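# Lift clothes rail off wall hooks, lay it on counter

## Task

Remove the clothes rail from both wall hooks and set it down lying flat on the counter, angled no more than 30° away from parallel with the wall, with its centre lying between the two hooks and 18 to 28 cm away from the wall. Release it: the robot must not still be holding it at the end, it must stay put without the robot's help, and the gripper should then be moved away from it.

## Robot and tools

Robot: one arm with seven joints (waist, shoulder, upper arm roll, elbow, forearm roll, wrist pitch, wrist roll) and a two-finger gripper. The fingers point along the gripper's +z axis and spread apart along its y axis. The reported end_effector_position is the spot between the pads when closed, roughly 2 cm short of the fingertips; closing pushes the tips about 10 mm further along +z.

Scene frame: origin on the table top right under the arm base, +z up, +y to the left when facing along +x. Positions are in metres, orientation is the quaternion end_effector_quat_wxyz, velocities in m/s and rad/s. The base may sit slightly tilted and the printed hand position gets less accurate at long reach.

execute_actions takes "actions", a list holding at most one item, plus optional "pictures" (true to get camera images; an empty list always returns them). Three forms: {"actions": []} only reports the state; an action {"rows": [[...]], "steps": n} with n from 8 to 15 (default 15), each step being 1/30 s; a wait {"steps": n} with n up to 300, counted from the previous result, so thinking time is included. Each row is one step; if there are fewer rows than steps, the last is repeated. A refused call moves nothing.

A row is seven numbers, each in [-1, 1]: dx, dy, dz, rx, ry, rz, opening. The first six are an offset, expressed in the gripper's own axes, from the gripper pose shown in the latest result (before any result in the scene shows it, and for the second or later call in the same reply, from where the robot is when the action begins). Every row counts from that same reference, not from the preceding row. Scale: 1.0 equals 0.6 m of translation or 180 degrees of rotation; rx, ry, rz form a single rotation vector. Opening is absolute, not an offset: +1 is fully open (0.084 m), -1 fully closed. All-zero offsets are not a pause; they pull the gripper back to the reference pose.

move takes "target" (one seven-number row, same layout, frame and reference as above) and optional "speed" in m/s, 0.002 to 0.5, default 0.25; rotation is capped at twice that in rad/s. It drives a straight path lasting 0.5 to 10 s (cut off at 10 s), rotating the short way. It does not stop for obstacles, and the hand can trail, drift or overshoot the speed, especially with a nearly straight arm. The opening is applied when the move starts. It ends when the path is over and everything is still, or 5 s later. Its result adds a "move:" line: done (at rest close to target), or off_target, moving, held, fault, plus the distance to target and the limits that acted: paced means the sent pose was clipped; held means a check stopped some steps, after which the arm may jump faster than speed.

wait takes "seconds" (0 to 10) and sends nothing new. zoom_image takes "camera" (cam_head_left, cam_head_right or cam_wrist) and "region" [x0, y0, x1, y1] in image pixels from the top-left, at most 504 by 504; images are 896x504. finished_scene takes "scene", the number of the scene being closed; it is final and reports success.

Control details: each step the commanded pose is clipped to 70 mm and 16 degrees from the measured pose, and position wins over orientation when both cannot be met. An action's result arrives 8 steps early; those steps finish while you are replying, then the arm only continues to the last clipped pose, so a far target may need several calls. Check the returned pose and "Hand target" line. A "pose unreachable" line or HELD marks steps altered or blocked by the clearance check (the base mount counts as arm).

Gripping: grip_measured is the actual opening on the same scale. To keep hold, command an opening well under grip_measured; lower means harder squeeze (about 24 N per pad limit). Closing fast can crush harder. Resending grip_measured still holds parts up to about 6 cm wide, weakly for wider ones.

Hazards: joint load limits in N m are waist 45, shoulder 45, upper arm roll 27, elbow 27, forearm roll 27, wrist pitch 18, wrist roll 18, counting the held object's weight. Hitting one causes a torque fault: the joint backs off, the arm halts 10 s and the rest of the call is dropped. Holding loads heats motors; MOTOR HOT appears from 65 °C and at 80 °C brakes lock (OVER-TEMPERATURE FAULT). Move gently near contact: speed and pushing past the contact raise the force. Avoid dropping, slamming or knocking anything off the table, which fails the job. Random tugs on held parts or pushes on loose ones may occur. Joint torque readings carry offsets and noise. Camera calibrations are given per camera (K, distortion, T_world_to_cam) and may be slightly off.

Each tool is called after ">>>" as name(argument=value, ...), one argument or row to a line, values as JSON.

## Session

>>> execute_actions(
  actions=[],
)

Scene clock: 0.00 s of 4700.00 s.
end_effector_position=(+0.2186, +0.4085, +0.2787) grip_measured=+1.00 end_effector_quat_wxyz=(+0.681, -0.118, -0.722, -0.039) end_effector_velocity=(+0.000, -0.000, -0.000) end_effector_angular_velocity=(-0.002, +0.001, -0.001)
Joint positions: [ 0.465  1.805  0.044  2.426  0.605  1.772 -1.879  0.084]
Joint velocities: [-0.001 -0.    -0.     0.     0.    -0.     0.002  0.   ]
Joint torques (N m, as the arm reports them, + toward a larger angle): no reading
Motor temperatures (°C, as the motors report them): [32 33 38 35 34 36 39]
Hand target: +0.219, +0.409, +0.279; +0.681, -0.118, -0.722, -0.039

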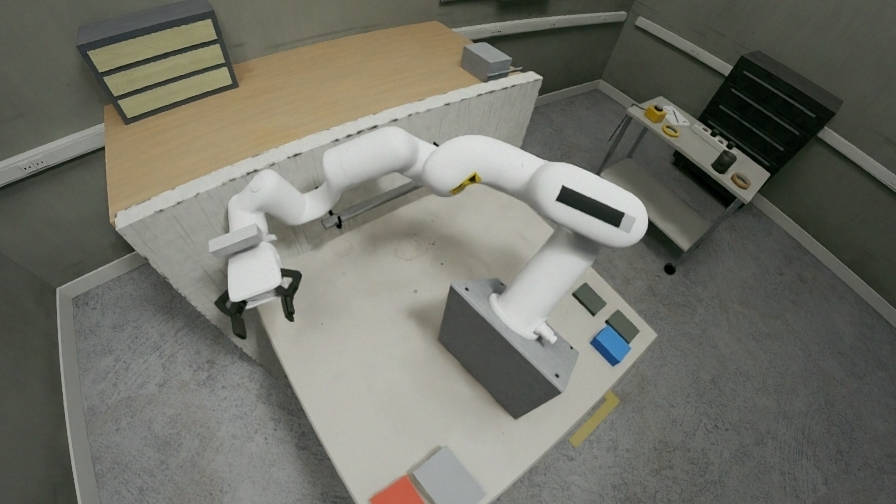

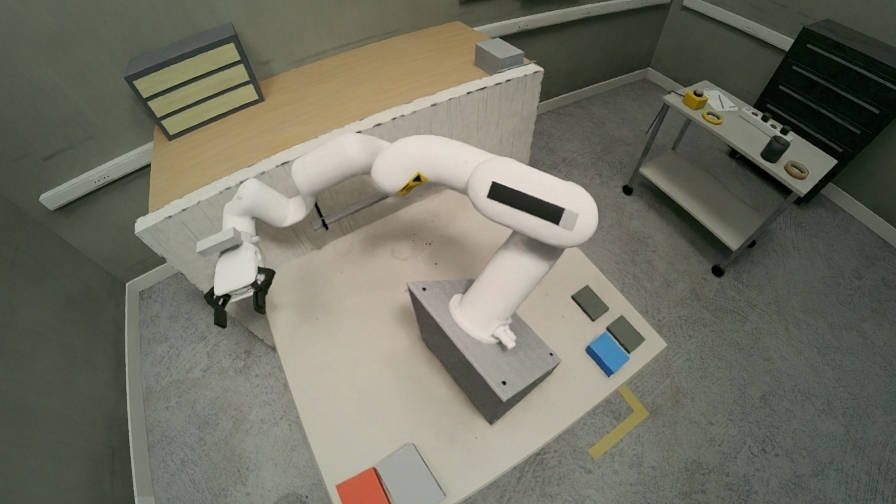

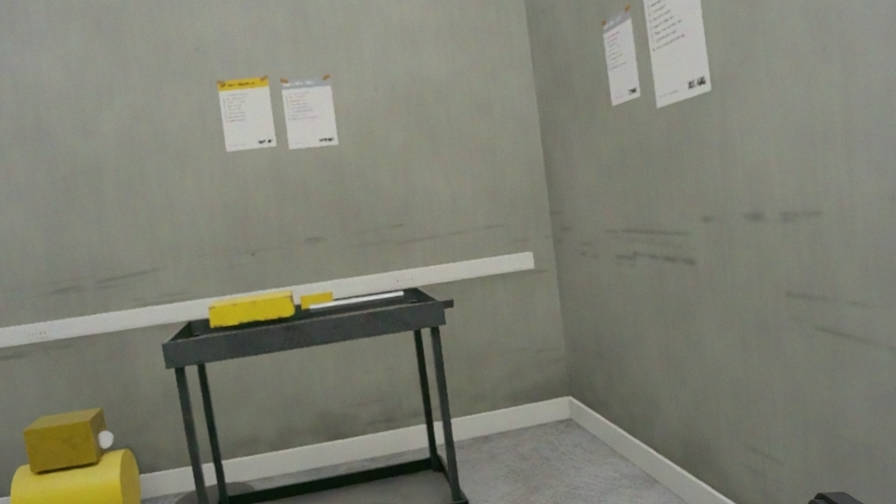

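>>> move(
  target=[0.25,-0.1,0.05,0,-0.2,0,1],
)

>>> move(
  target=[-0.1,-0.25,-0.05,0,-0.3,0,1],
  speed=0.35,
)

Scene clock: 2.97 s of 4700.00 s.
end_effector_position=(+0.1686, +0.3749, +0.4306) grip_measured=+1.00 end_effector_quat_wxyz=(-0.424, +0.123, +0.897, -0.001) end_effector_velocity=(-0.004, +0.001, +0.009) end_effector_angular_velocity=(+0.013, -0.005, +0.006)
Joint positions: [ 0.911  1.222 -0.033  1.937  0.407  1.605 -1.706  0.084]
Joint velocities: [ 0.008 -0.007  0.007  0.006  0.002  0.003  0.002 -0.   ]
Joint torques (N m, as the arm reports them, + toward a larger angle): [ 18.98 -26.41   8.93  16.61   2.73  -0.7   -0.48]
Motor temperatures (°C, as the motors report them): [32 34 38 36 34 36 39]
Hand target: +0.168, +0.375, +0.431; -0.424, +0.122, +0.897, -0.000
Off the commanded pose: 0.001 m, 0 deg.
Kept back: nothing.
move: done
camera_calibration (this result's frames):
cam_wrist: T_world_to_cam=[[0.219378, 0.966864, -0.130563, -0.305981], [0.60484, -0.239782, -0.75939, 0.380253], [-0.765534, 0.0876243, -0.637401, 0.500323], [0, 0, 0, 1]] pos_world=[0.220148, 0.34318, 0.567717]

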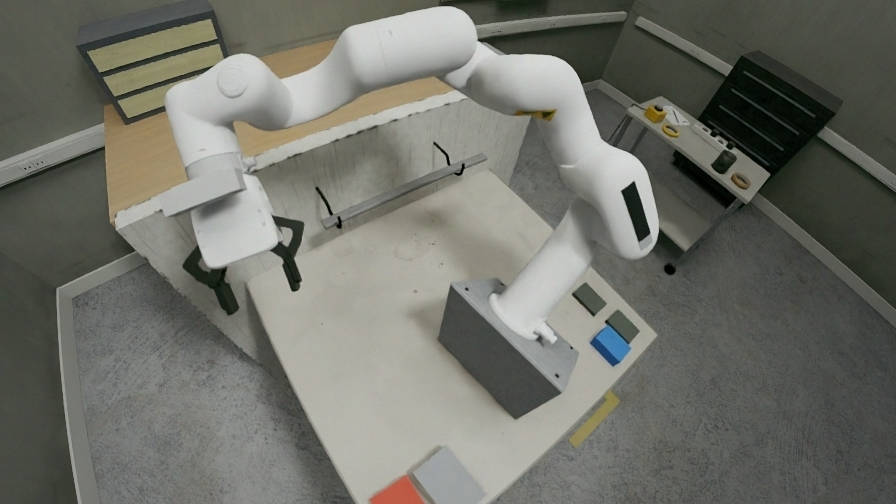

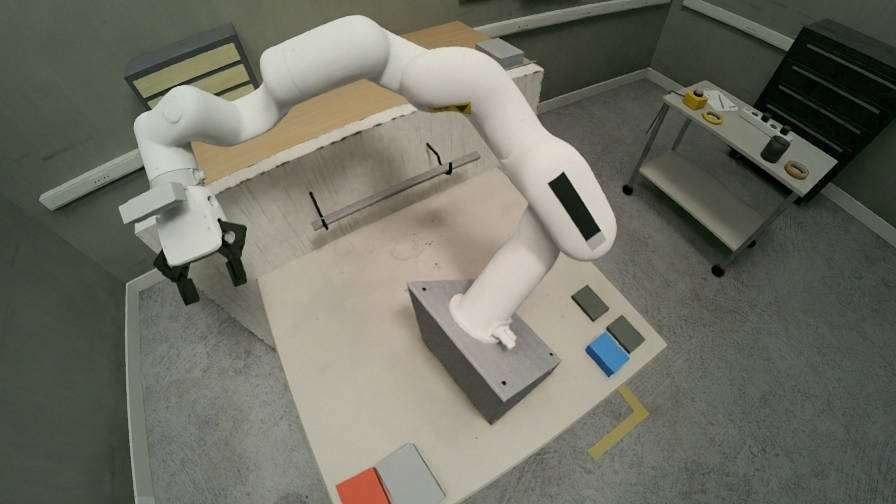

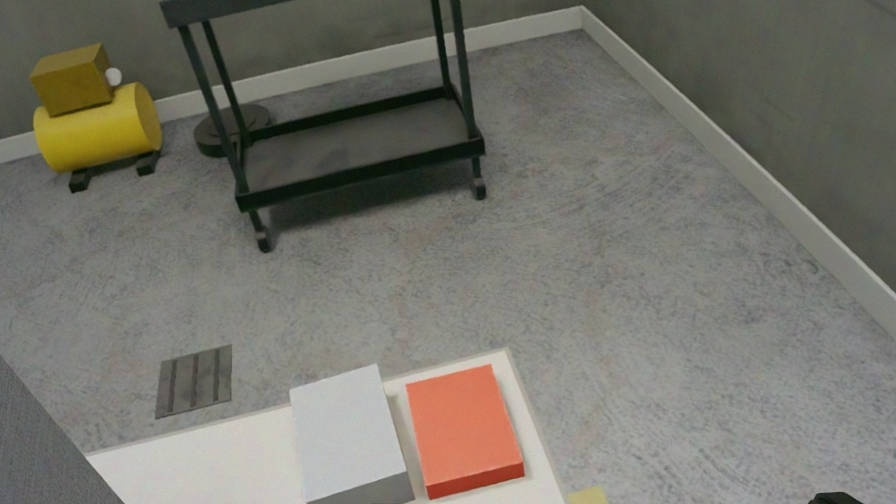

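Scene clock: 4.83 s of 4700.00 s.
end_effector_position=(+0.1949, +0.2130, +0.4200) grip_measured=+1.00 end_effector_quat_wxyz=(+0.029, +0.108, +0.992, -0.058) end_effector_velocity=(-0.002, +0.000, +0.001) end_effector_angular_velocity=(+0.003, -0.007, +0.006)
Joint positions: [ 1.369  0.665 -0.229  1.223 -0.249  1.407 -1.556  0.084]
Joint velocities: [ 0.005 -0.004  0.003 -0.004 -0.004 -0.002  0.001  0.   ]
Joint torques (N m, as the arm reports them, + toward a larger angle): [  8.14 -15.58   3.72  18.23   0.71  -1.72  -0.36]
Motor temperatures (°C, as the motors report them): [32 34 38 36 34 36 39]
Hand target: +0.195, +0.213, +0.420; +0.030, +0.108, +0.992, -0.058
Off the commanded pose: 0.000 m, 0 deg.
Kept back: nothing.
move: done
camera_calibration (this result's frames):
cam_wrist: T_world_to_cam=[[0.237097, 0.963646, -0.123173, -0.162546], [0.970619, -0.229621, 0.0719192, -0.105077], [0.0410216, -0.136606, -0.989776, 0.566442], [0, 0, 0, 1]] pos_world=[0.117292, 0.209889, 0.548186]

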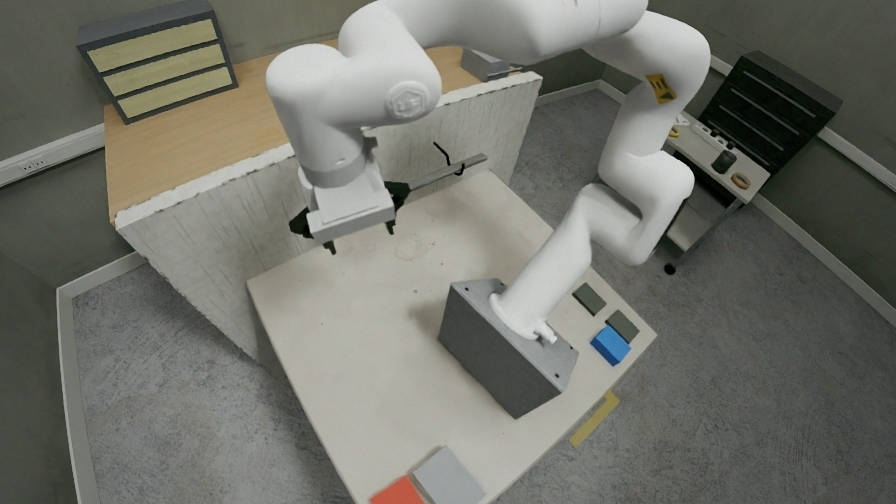

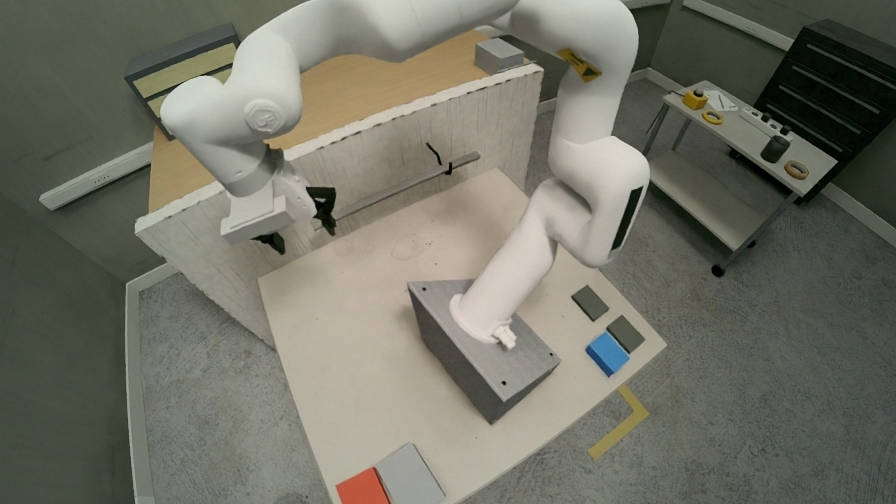

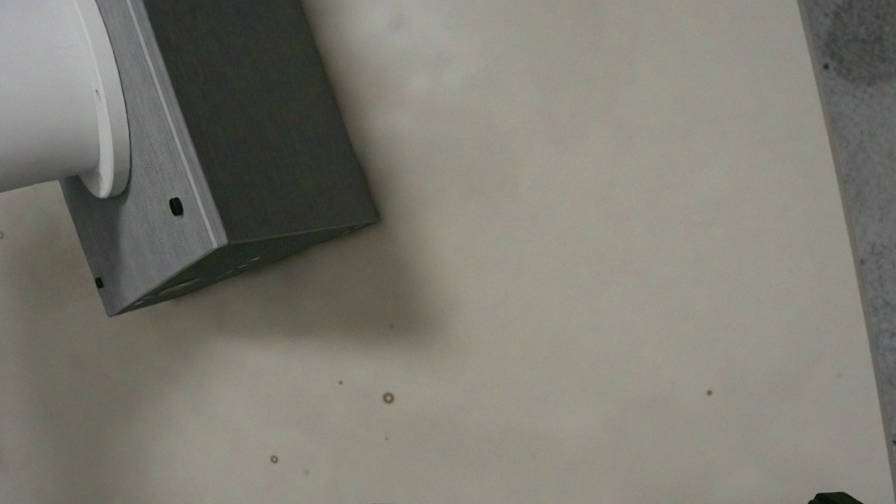

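>>> move(
  target=[-0.36,-0.365,0.065,-0.014,0.042,0.43,1],
  speed=0.4,
)

>>> zoom_image(
  camera="cam_head_left",
  region=[280,120,520,260],
)

Scene clock: 7.57 s of 4700.00 s.
end_effector_position=(+0.3586, -0.0496, +0.4217) grip_measured=+1.00 end_effector_quat_wxyz=(+0.002, +0.706, +0.708, +0.001) end_effector_velocity=(+0.002, -0.003, -0.001) end_effector_angular_velocity=(+0.002, +0.002, -0.013)
Joint positions: [ 1.295 -0.031 -0.648  0.936 -0.625  1.514 -0.598  0.084]
Joint velocities: [-0.006 -0.005 -0.003  0.002 -0.004  0.001  0.005  0.   ]
Joint torques (N m, as the arm reports them, + toward a larger angle): [12.56  1.48 13.15 15.52  1.02 -2.02 -0.24]
Motor temperatures (°C, as the motors report them): [32 34 38 37 34 36 39]
Hand target: +0.359, -0.050, +0.422; +0.002, +0.707, +0.707, +0.001
Off the commanded pose: 0.001 m, 0 deg.
Kept back: nothing.
move: done
camera_calibration (this result's frames):
cam_wrist: T_world_to_cam=[[0.999794, -0.0165239, -0.0117596, -0.317144], [-0.0165156, -0.999863, 0.000802202, 0.0213366], [-0.0117713, -0.00060782, -0.999931, 0.555461], [0, 0, 0, 1]] pos_world=[0.32397, 0.0164309, 0.551676]

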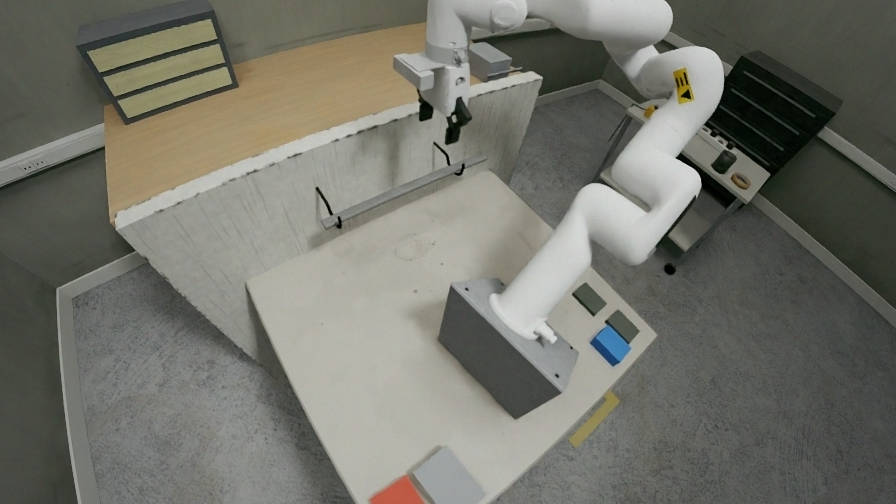

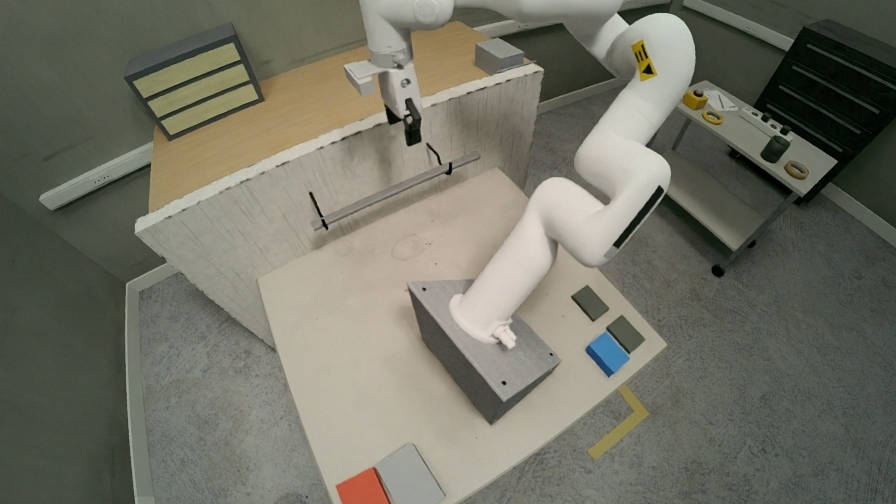

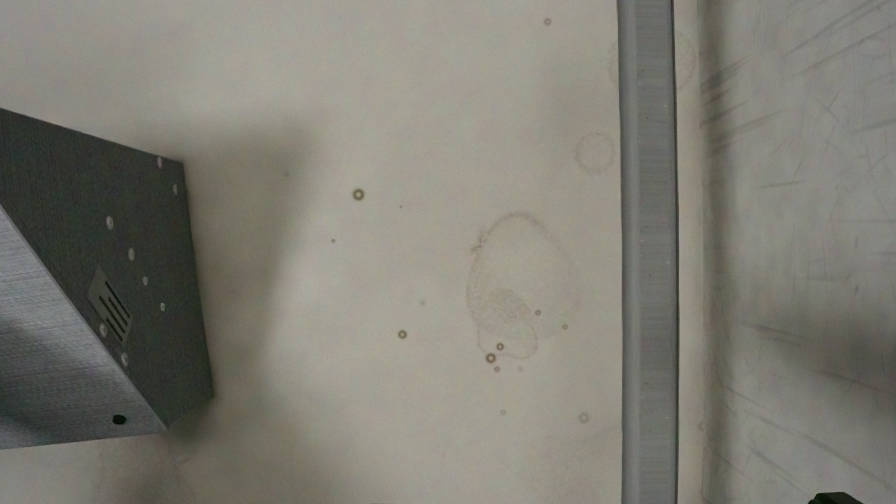

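Region (280, 120, 520, 260) of cam_head_left's 896x504 image, scaled by 2.100, with more detail than that image has; it fills the top 294 rows of this view, and the rest is white.

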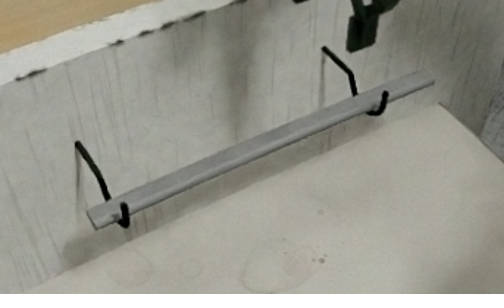

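>>> move(
  target=[-0.01,0.12,0.24,0,0,0,0.3],
)

Scene clock: 9.17 s of 4700.00 s.
end_effector_position=(+0.4312, -0.0558, +0.2783) grip_measured=+0.29 end_effector_quat_wxyz=(+0.002, +0.706, +0.708, +0.001) end_effector_velocity=(-0.000, -0.002, -0.003) end_effector_angular_velocity=(-0.002, +0.007, -0.003)
Joint positions: [ 1.076  0.244 -0.812  0.863 -0.691  1.033 -0.743  0.056]
Joint velocities: [-0.006  0.005 -0.003 -0.     0.002 -0.003 -0.003  0.   ]
Joint torques (N m, as the arm reports them, + toward a larger angle): [17.73 -4.05 12.19 15.04  0.63 -1.98 -0.18]
Motor temperatures (°C, as the motors report them): [32 34 39 37 34 36 39]
Hand target: +0.431, -0.056, +0.278; +0.002, +0.706, +0.708, +0.001
Off the commanded pose: 0.000 m, 0 deg.
Kept back: nothing.
move: done
camera_calibration (this result's frames):
cam_wrist: T_world_to_cam=[[0.999801, -0.0164681, -0.0112363, -0.391666], [-0.0164721, -0.999864, -0.000259438, 0.016706], [-0.0112306, 0.000444473, -0.999937, 0.412779], [0, 0, 0, 1]] pos_world=[0.396499, 0.0100703, 0.408357]

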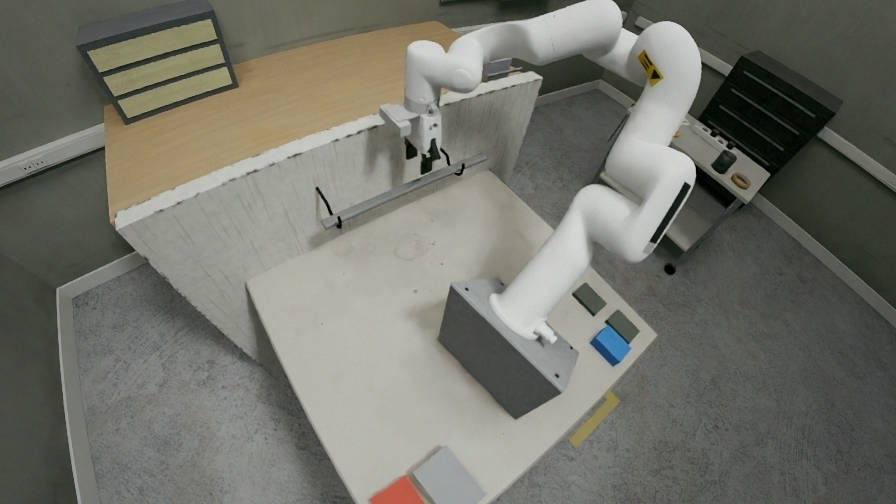

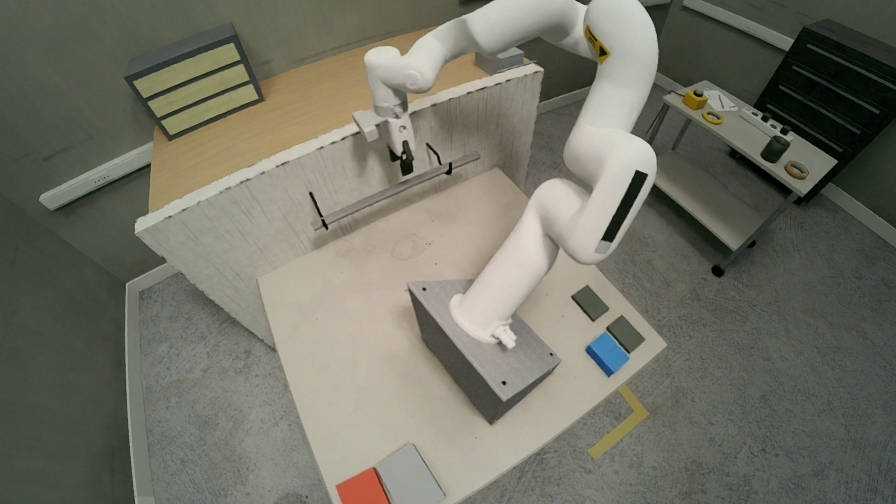

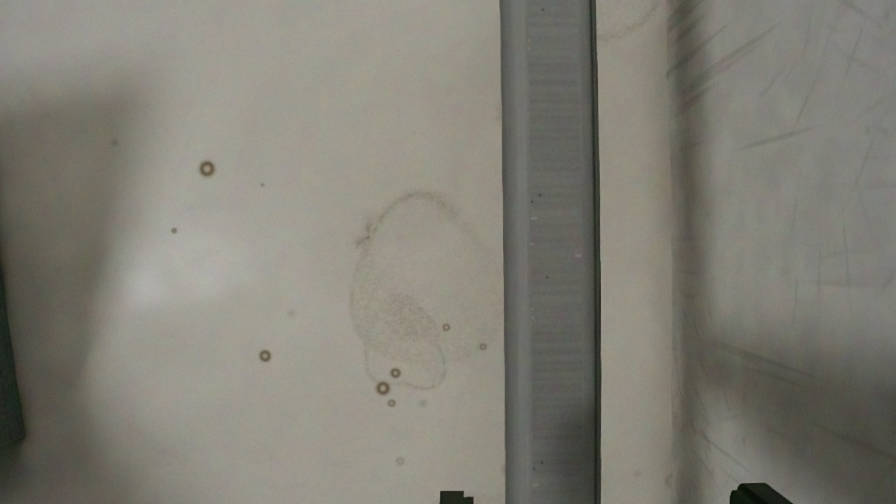

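>>> move(
  target=[0,-0.005,0.13,0,0,0,0.3],
  speed=0.15,
)

>>> zoom_image(
  camera="cam_head_left",
  region=[340,120,500,230],
)

Scene clock: 10.40 s of 4700.00 s.
end_effector_position=(+0.4287, -0.0558, +0.2006) grip_measured=+0.29 end_effector_quat_wxyz=(+0.002, +0.706, +0.708, +0.002) end_effector_velocity=(-0.002, -0.001, -0.002) end_effector_angular_velocity=(-0.003, +0.006, -0.001)
Joint positions: [ 0.955  0.385 -0.836  0.788 -0.738  0.781 -0.727  0.056]
Joint velocities: [-0.003  0.002 -0.001 -0.002  0.    -0.    -0.    -0.   ]
Joint torques (N m, as the arm reports them, + toward a larger angle): [18.73 -6.05 10.19 13.39  0.59 -1.98 -0.26]
Motor temperatures (°C, as the motors report them): [32 34 39 37 34 36 39]
Hand target: +0.428, -0.056, +0.200; +0.002, +0.706, +0.708, +0.001
Off the commanded pose: 0.000 m, 0 deg.
Kept back: nothing.
move: done
camera_calibration (this result's frames):
cam_wrist: T_world_to_cam=[[0.999805, -0.0165754, -0.0107362, -0.390143], [-0.0165873, -0.999862, -0.00102421, 0.0168667], [-0.0107177, 0.0012021, -0.999942, 0.334907], [0, 0, 0, 1]] pos_world=[0.393936, 0.00999498, 0.330716]

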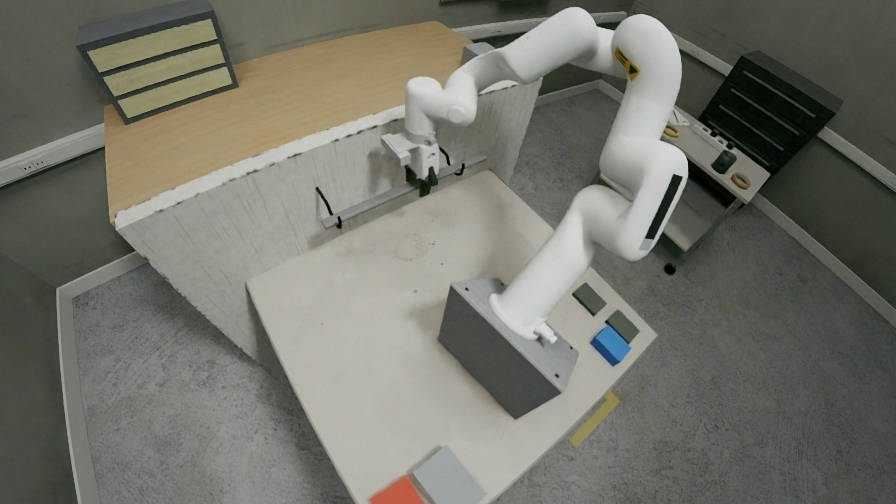

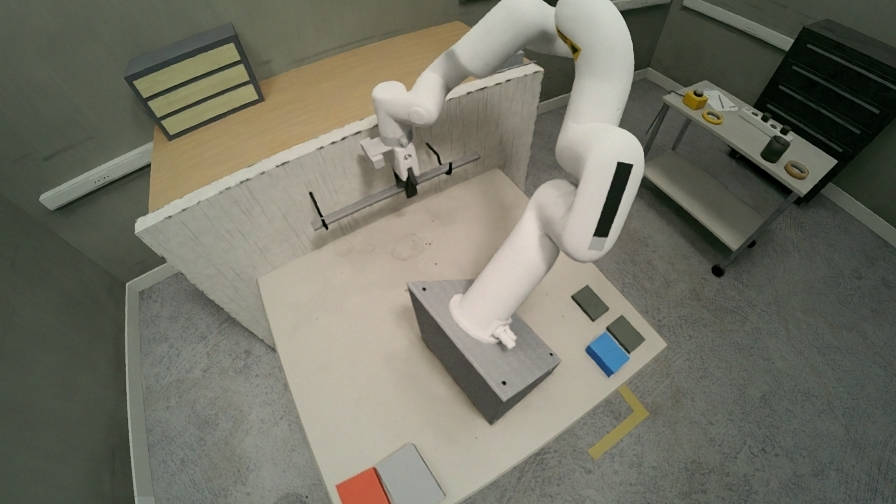

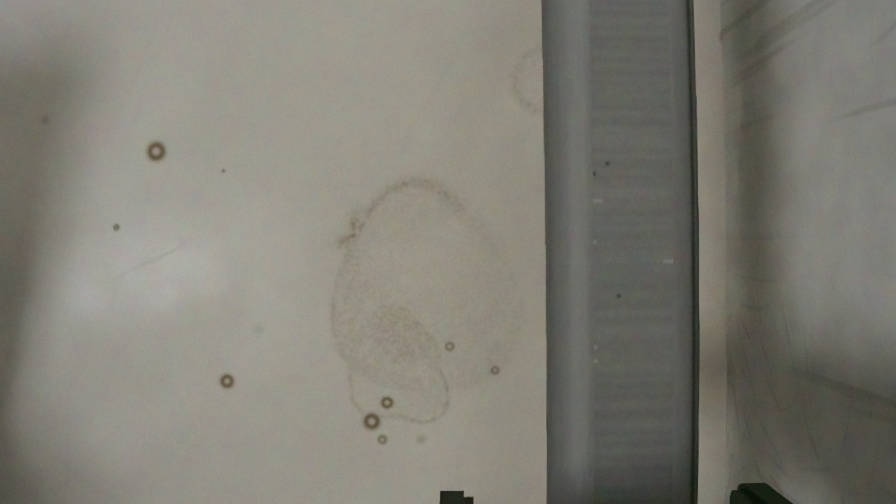

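Region (340, 120, 500, 230) of cam_head_left's 896x504 image, scaled by 3.150, with more detail than that image has; it fills the top 346 rows of this view, and the rest is white.

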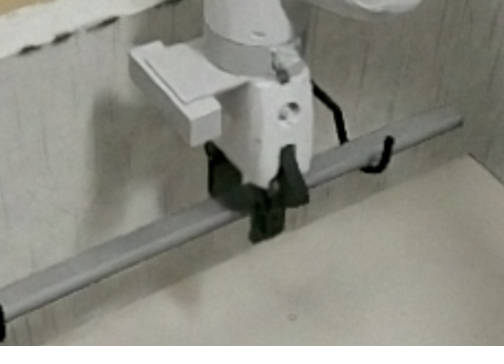

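>>> move(
  target=[0,0,0.004,0,0,0,-0.8],
)

>>> move(
  target=[0,0,-0.09,0,0,0,-0.8],
  speed=0.1,
)

>>> zoom_image(
  camera="cam_head_left",
  region=[280,110,520,250],
)

Scene clock: 11.37 s of 4700.00 s.
end_effector_position=(+0.4292, -0.0555, +0.1991) grip_measured=-0.34 end_effector_quat_wxyz=(+0.002, +0.706, +0.708, +0.002) end_effector_velocity=(-0.000, -0.000, -0.001) end_effector_angular_velocity=(+0.000, +0.000, -0.001)
Joint positions: [ 0.951  0.39  -0.835  0.788 -0.739  0.775 -0.726  0.029]
Joint velocities: [-0.003  0.001  0.001 -0.001 -0.002 -0.003  0.002  0.   ]
Joint torques (N m, as the arm reports them, + toward a larger angle): [12.55 -1.82  8.87  9.97  0.82 -3.84 -0.45]
Motor temperatures (°C, as the motors report them): [32 34 39 37 34 36 39]
Hand target: +0.429, -0.056, +0.198; +0.002, +0.706, +0.708, +0.002
Off the commanded pose: 0.001 m, 0 deg.
Kept back: nothing.
move: done
camera_calibration (this result's frames):
cam_wrist: T_world_to_cam=[[0.99982, -0.0164676, -0.00943922, -0.390899], [-0.0164846, -0.999863, -0.00172302, 0.0172352], [-0.00940955, 0.00187831, -0.999954, 0.332916], [0, 0, 0, 1]] pos_world=[0.394245, 0.0101704, 0.329241]

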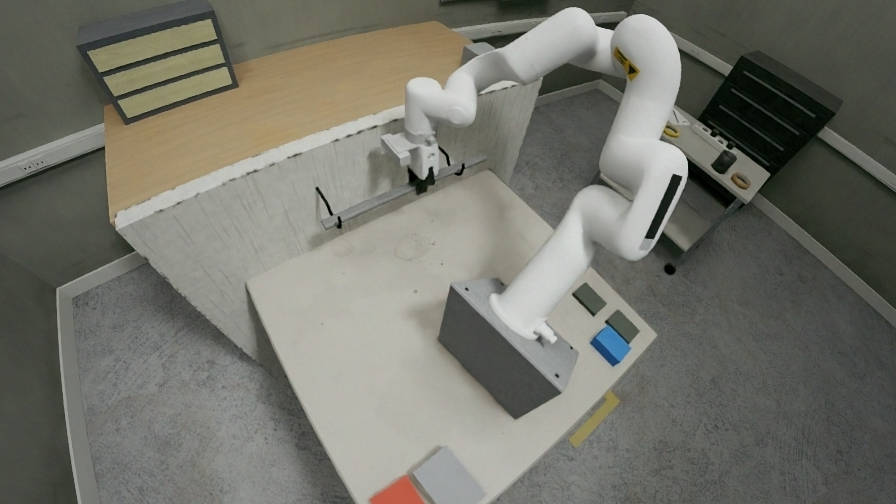

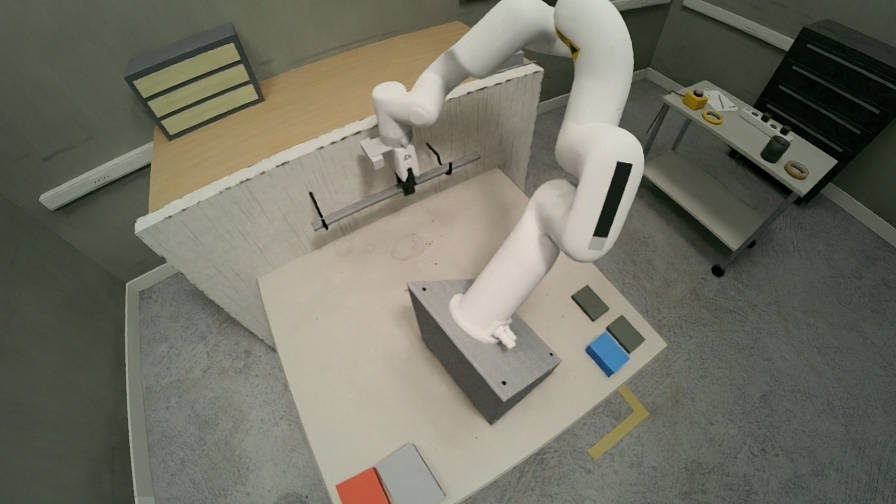

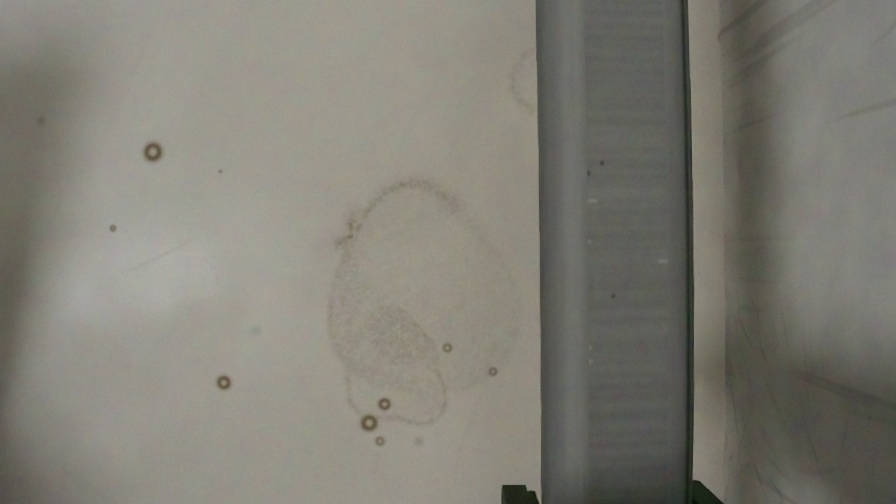

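Scene clock: 12.30 s of 4700.00 s.
end_effector_position=(+0.4286, -0.0557, +0.2527) grip_measured=-0.34 end_effector_quat_wxyz=(+0.002, +0.706, +0.708, +0.002) end_effector_velocity=(+0.001, +0.002, +0.003) end_effector_angular_velocity=(+0.004, -0.005, +0.002)
Joint positions: [ 1.045  0.277 -0.826  0.825 -0.712  0.953 -0.733  0.029]
Joint velocities: [ 0.003 -0.003  0.003  0.003  0.001  0.002 -0.     0.   ]
Joint torques (N m, as the arm reports them, + toward a larger angle): [19.11 -4.7  12.47 15.66  0.74 -2.13 -0.27]
Motor temperatures (°C, as the motors report them): [32 34 39 37 34 36 39]
Hand target: +0.429, -0.055, +0.253; +0.002, +0.706, +0.708, +0.002
Off the commanded pose: 0.001 m, 0 deg.
Kept back: nothing.
move: done
camera_calibration (this result's frames):
cam_wrist: T_world_to_cam=[[0.999812, -0.0165231, -0.0101862, -0.389673], [-0.0165334, -0.999863, -0.00092592, 0.0169381], [-0.0101696, 0.00109416, -0.999948, 0.38673], [0, 0, 0, 1]] pos_world=[0.393813, 0.010074, 0.382756]

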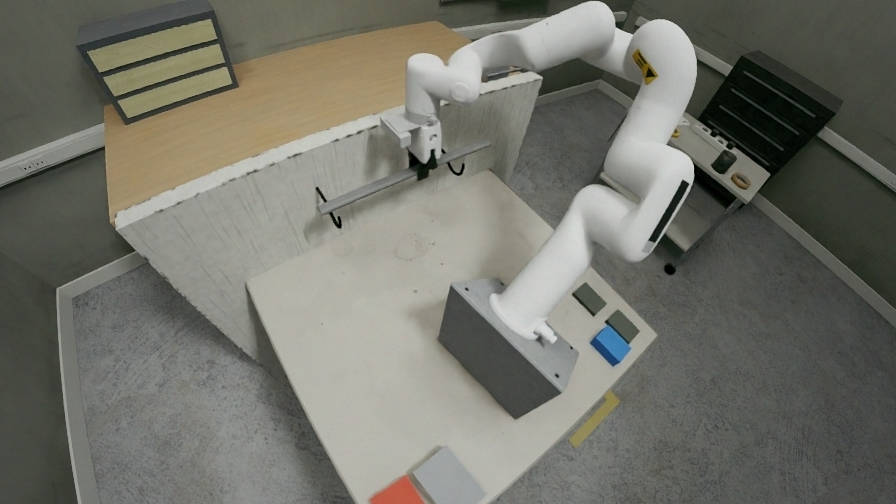

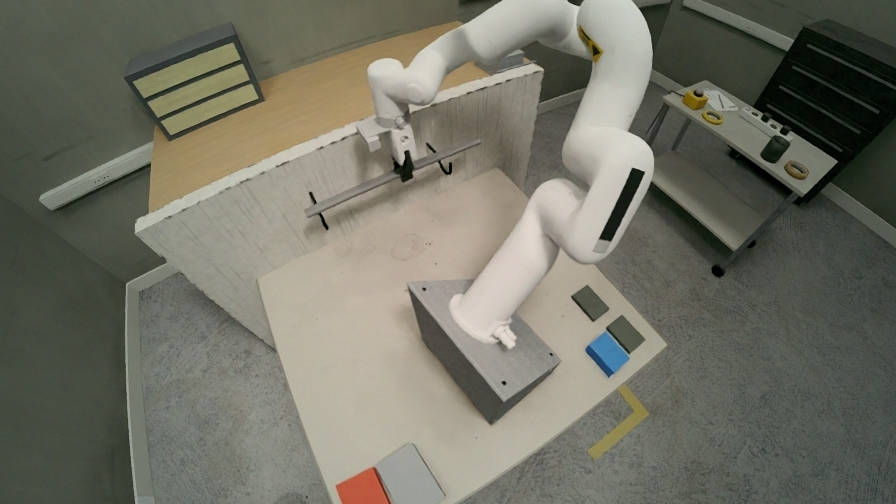

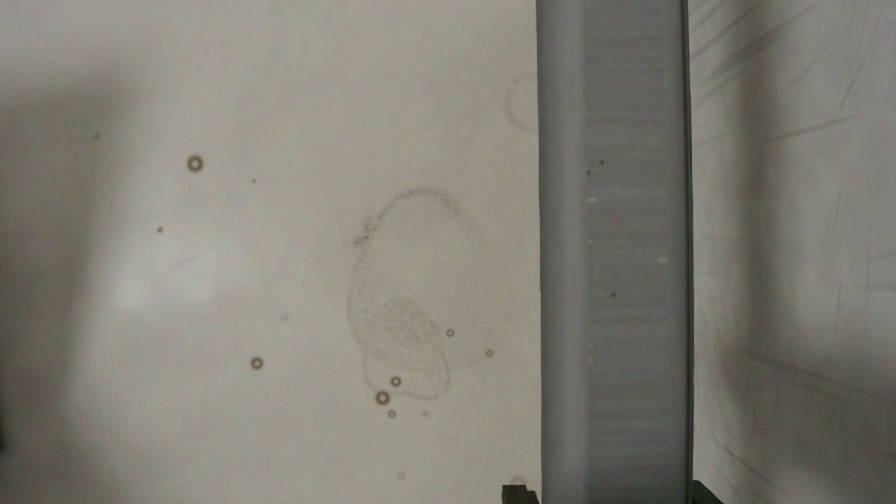

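Region (280, 110, 520, 250) of cam_head_left's 896x504 image, scaled by 2.100, with more detail than that image has; it fills the top 294 rows of this view, and the rest is white.

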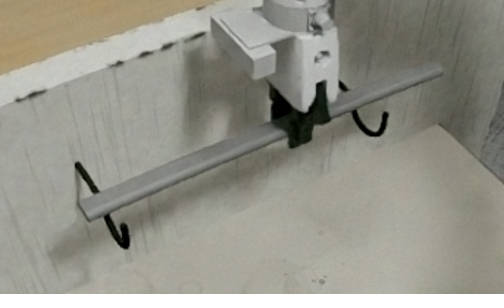

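>>> move(
  target=[0.03,-0.2,-0.005,0,0,0,-0.8],
  speed=0.2,
)

>>> move(
  target=[0,0,0.37,0,0,0,-0.8],
  speed=0.18,
)

>>> zoom_image(
  camera="cam_head_left",
  region=[340,170,560,330],
)

Scene clock: 13.80 s of 4700.00 s.
end_effector_position=(+0.3090, -0.0380, +0.2551) grip_measured=-0.34 end_effector_quat_wxyz=(+0.002, +0.707, +0.708, +0.002) end_effector_velocity=(-0.004, -0.001, -0.001) end_effector_angular_velocity=(-0.006, +0.002, +0.004)
Joint positions: [ 1.189 -0.04  -0.788  0.497 -0.867  1.088 -0.42   0.029]
Joint velocities: [ 0.001 -0.005  0.002 -0.008 -0.002  0.007  0.004  0.   ]
Joint torques (N m, as the arm reports them, + toward a larger angle): [11.61 -0.53 13.02 13.81  1.15 -2.2  -0.27]
Motor temperatures (°C, as the motors report them): [32 34 39 37 34 36 39]
Hand target: +0.309, -0.038, +0.255; +0.002, +0.706, +0.708, +0.002
Off the commanded pose: 0.000 m, 0 deg.
Kept back: nothing.
move: done
camera_calibration (this result's frames):
cam_wrist: T_world_to_cam=[[0.999798, -0.0173769, -0.0101355, -0.269814], [-0.017384, -0.999849, -0.000619515, 0.0329095], [-0.0101232, 0.000795587, -0.999948, 0.387936], [0, 0, 0, 1]] pos_world=[0.274258, 0.0279074, 0.385202]

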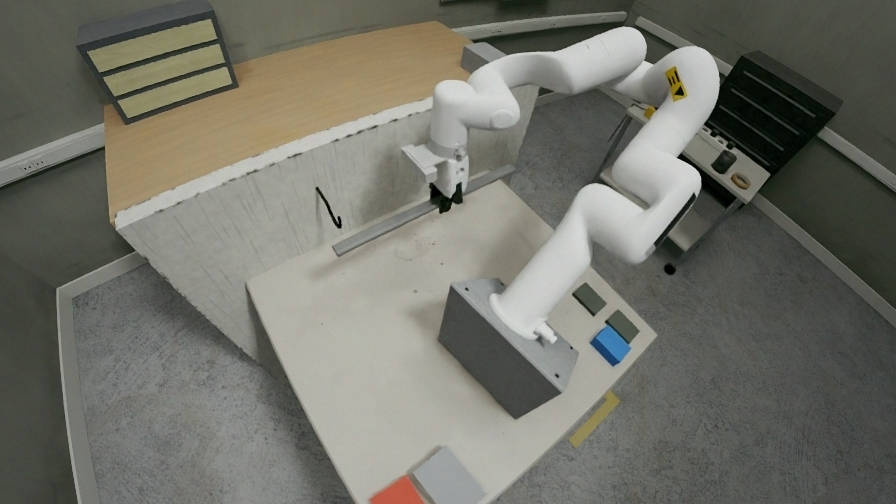

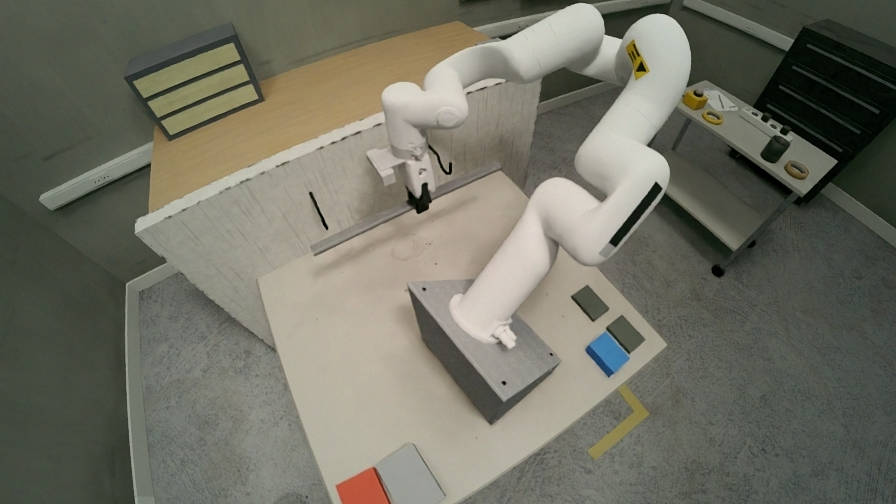

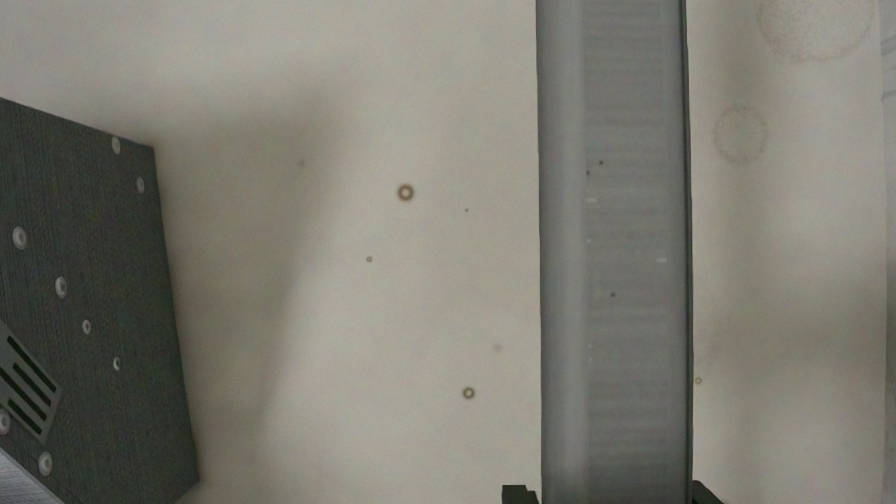

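Scene clock: 15.60 s of 4700.00 s.
end_effector_position=(+0.3098, -0.0378, +0.0333) grip_measured=-0.34 end_effector_quat_wxyz=(+0.001, +0.707, +0.707, +0.002) end_effector_velocity=(-0.000, -0.001, -0.002) end_effector_angular_velocity=(+0.000, -0.005, -0.005)
Joint positions: [ 0.736  0.832 -0.856  0.616 -1.394  0.192 -0.011  0.029]
Joint velocities: [ 0.004  0.014 -0.008  0.004 -0.024 -0.014  0.03  -0.   ]
Joint torques (N m, as the arm reports them, + toward a larger angle): [ 19.36 -12.02   4.21   6.07   1.08  -2.3   -0.19]
Motor temperatures (°C, as the motors report them): [32 34 39 37 34 36 39]
Hand target: +0.310, -0.038, +0.033; +0.001, +0.707, +0.707, +0.002
Off the commanded pose: 0.001 m, 0 deg.
Kept back: nothing.
move: done
camera_calibration (this result's frames):
cam_wrist: T_world_to_cam=[[0.999764, -0.0179654, -0.0121889, -0.272783], [-0.0179948, -0.999835, -0.0023, 0.0331763], [-0.0121456, 0.00251879, -0.999923, 0.166849], [0, 0, 0, 1]] pos_world=[0.275343, 0.02785, 0.163588]

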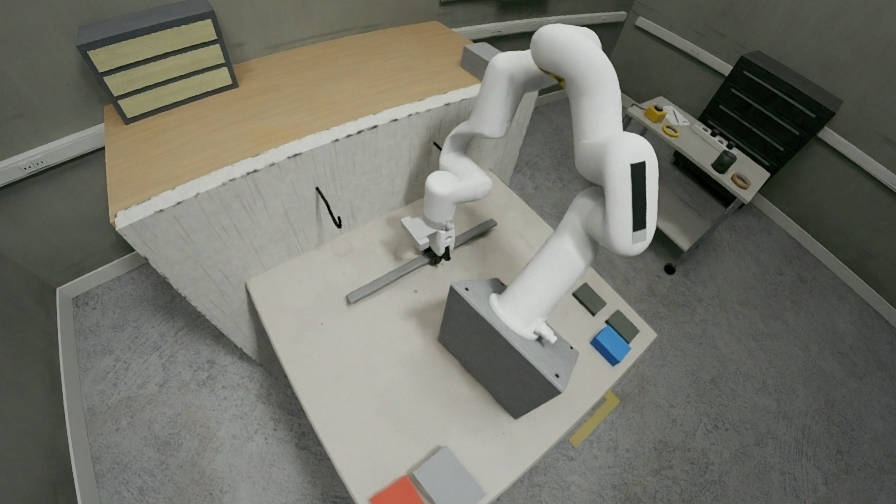

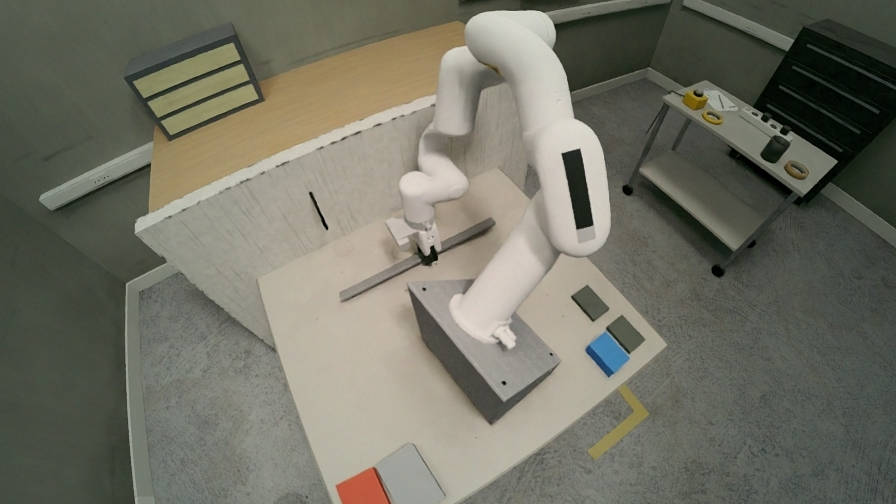

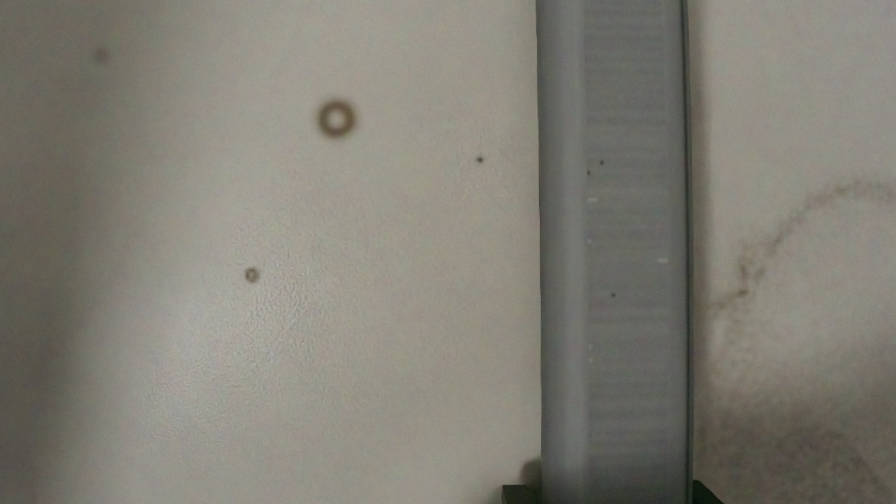

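Region (340, 170, 560, 330) of cam_head_left's 896x504 image, scaled by 2.291, with more detail than that image has; it fills the top 367 rows of this view, and the rest is white.

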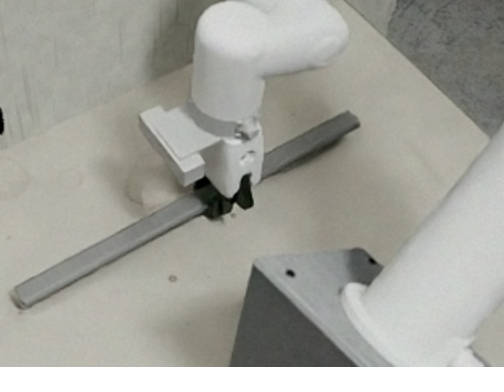

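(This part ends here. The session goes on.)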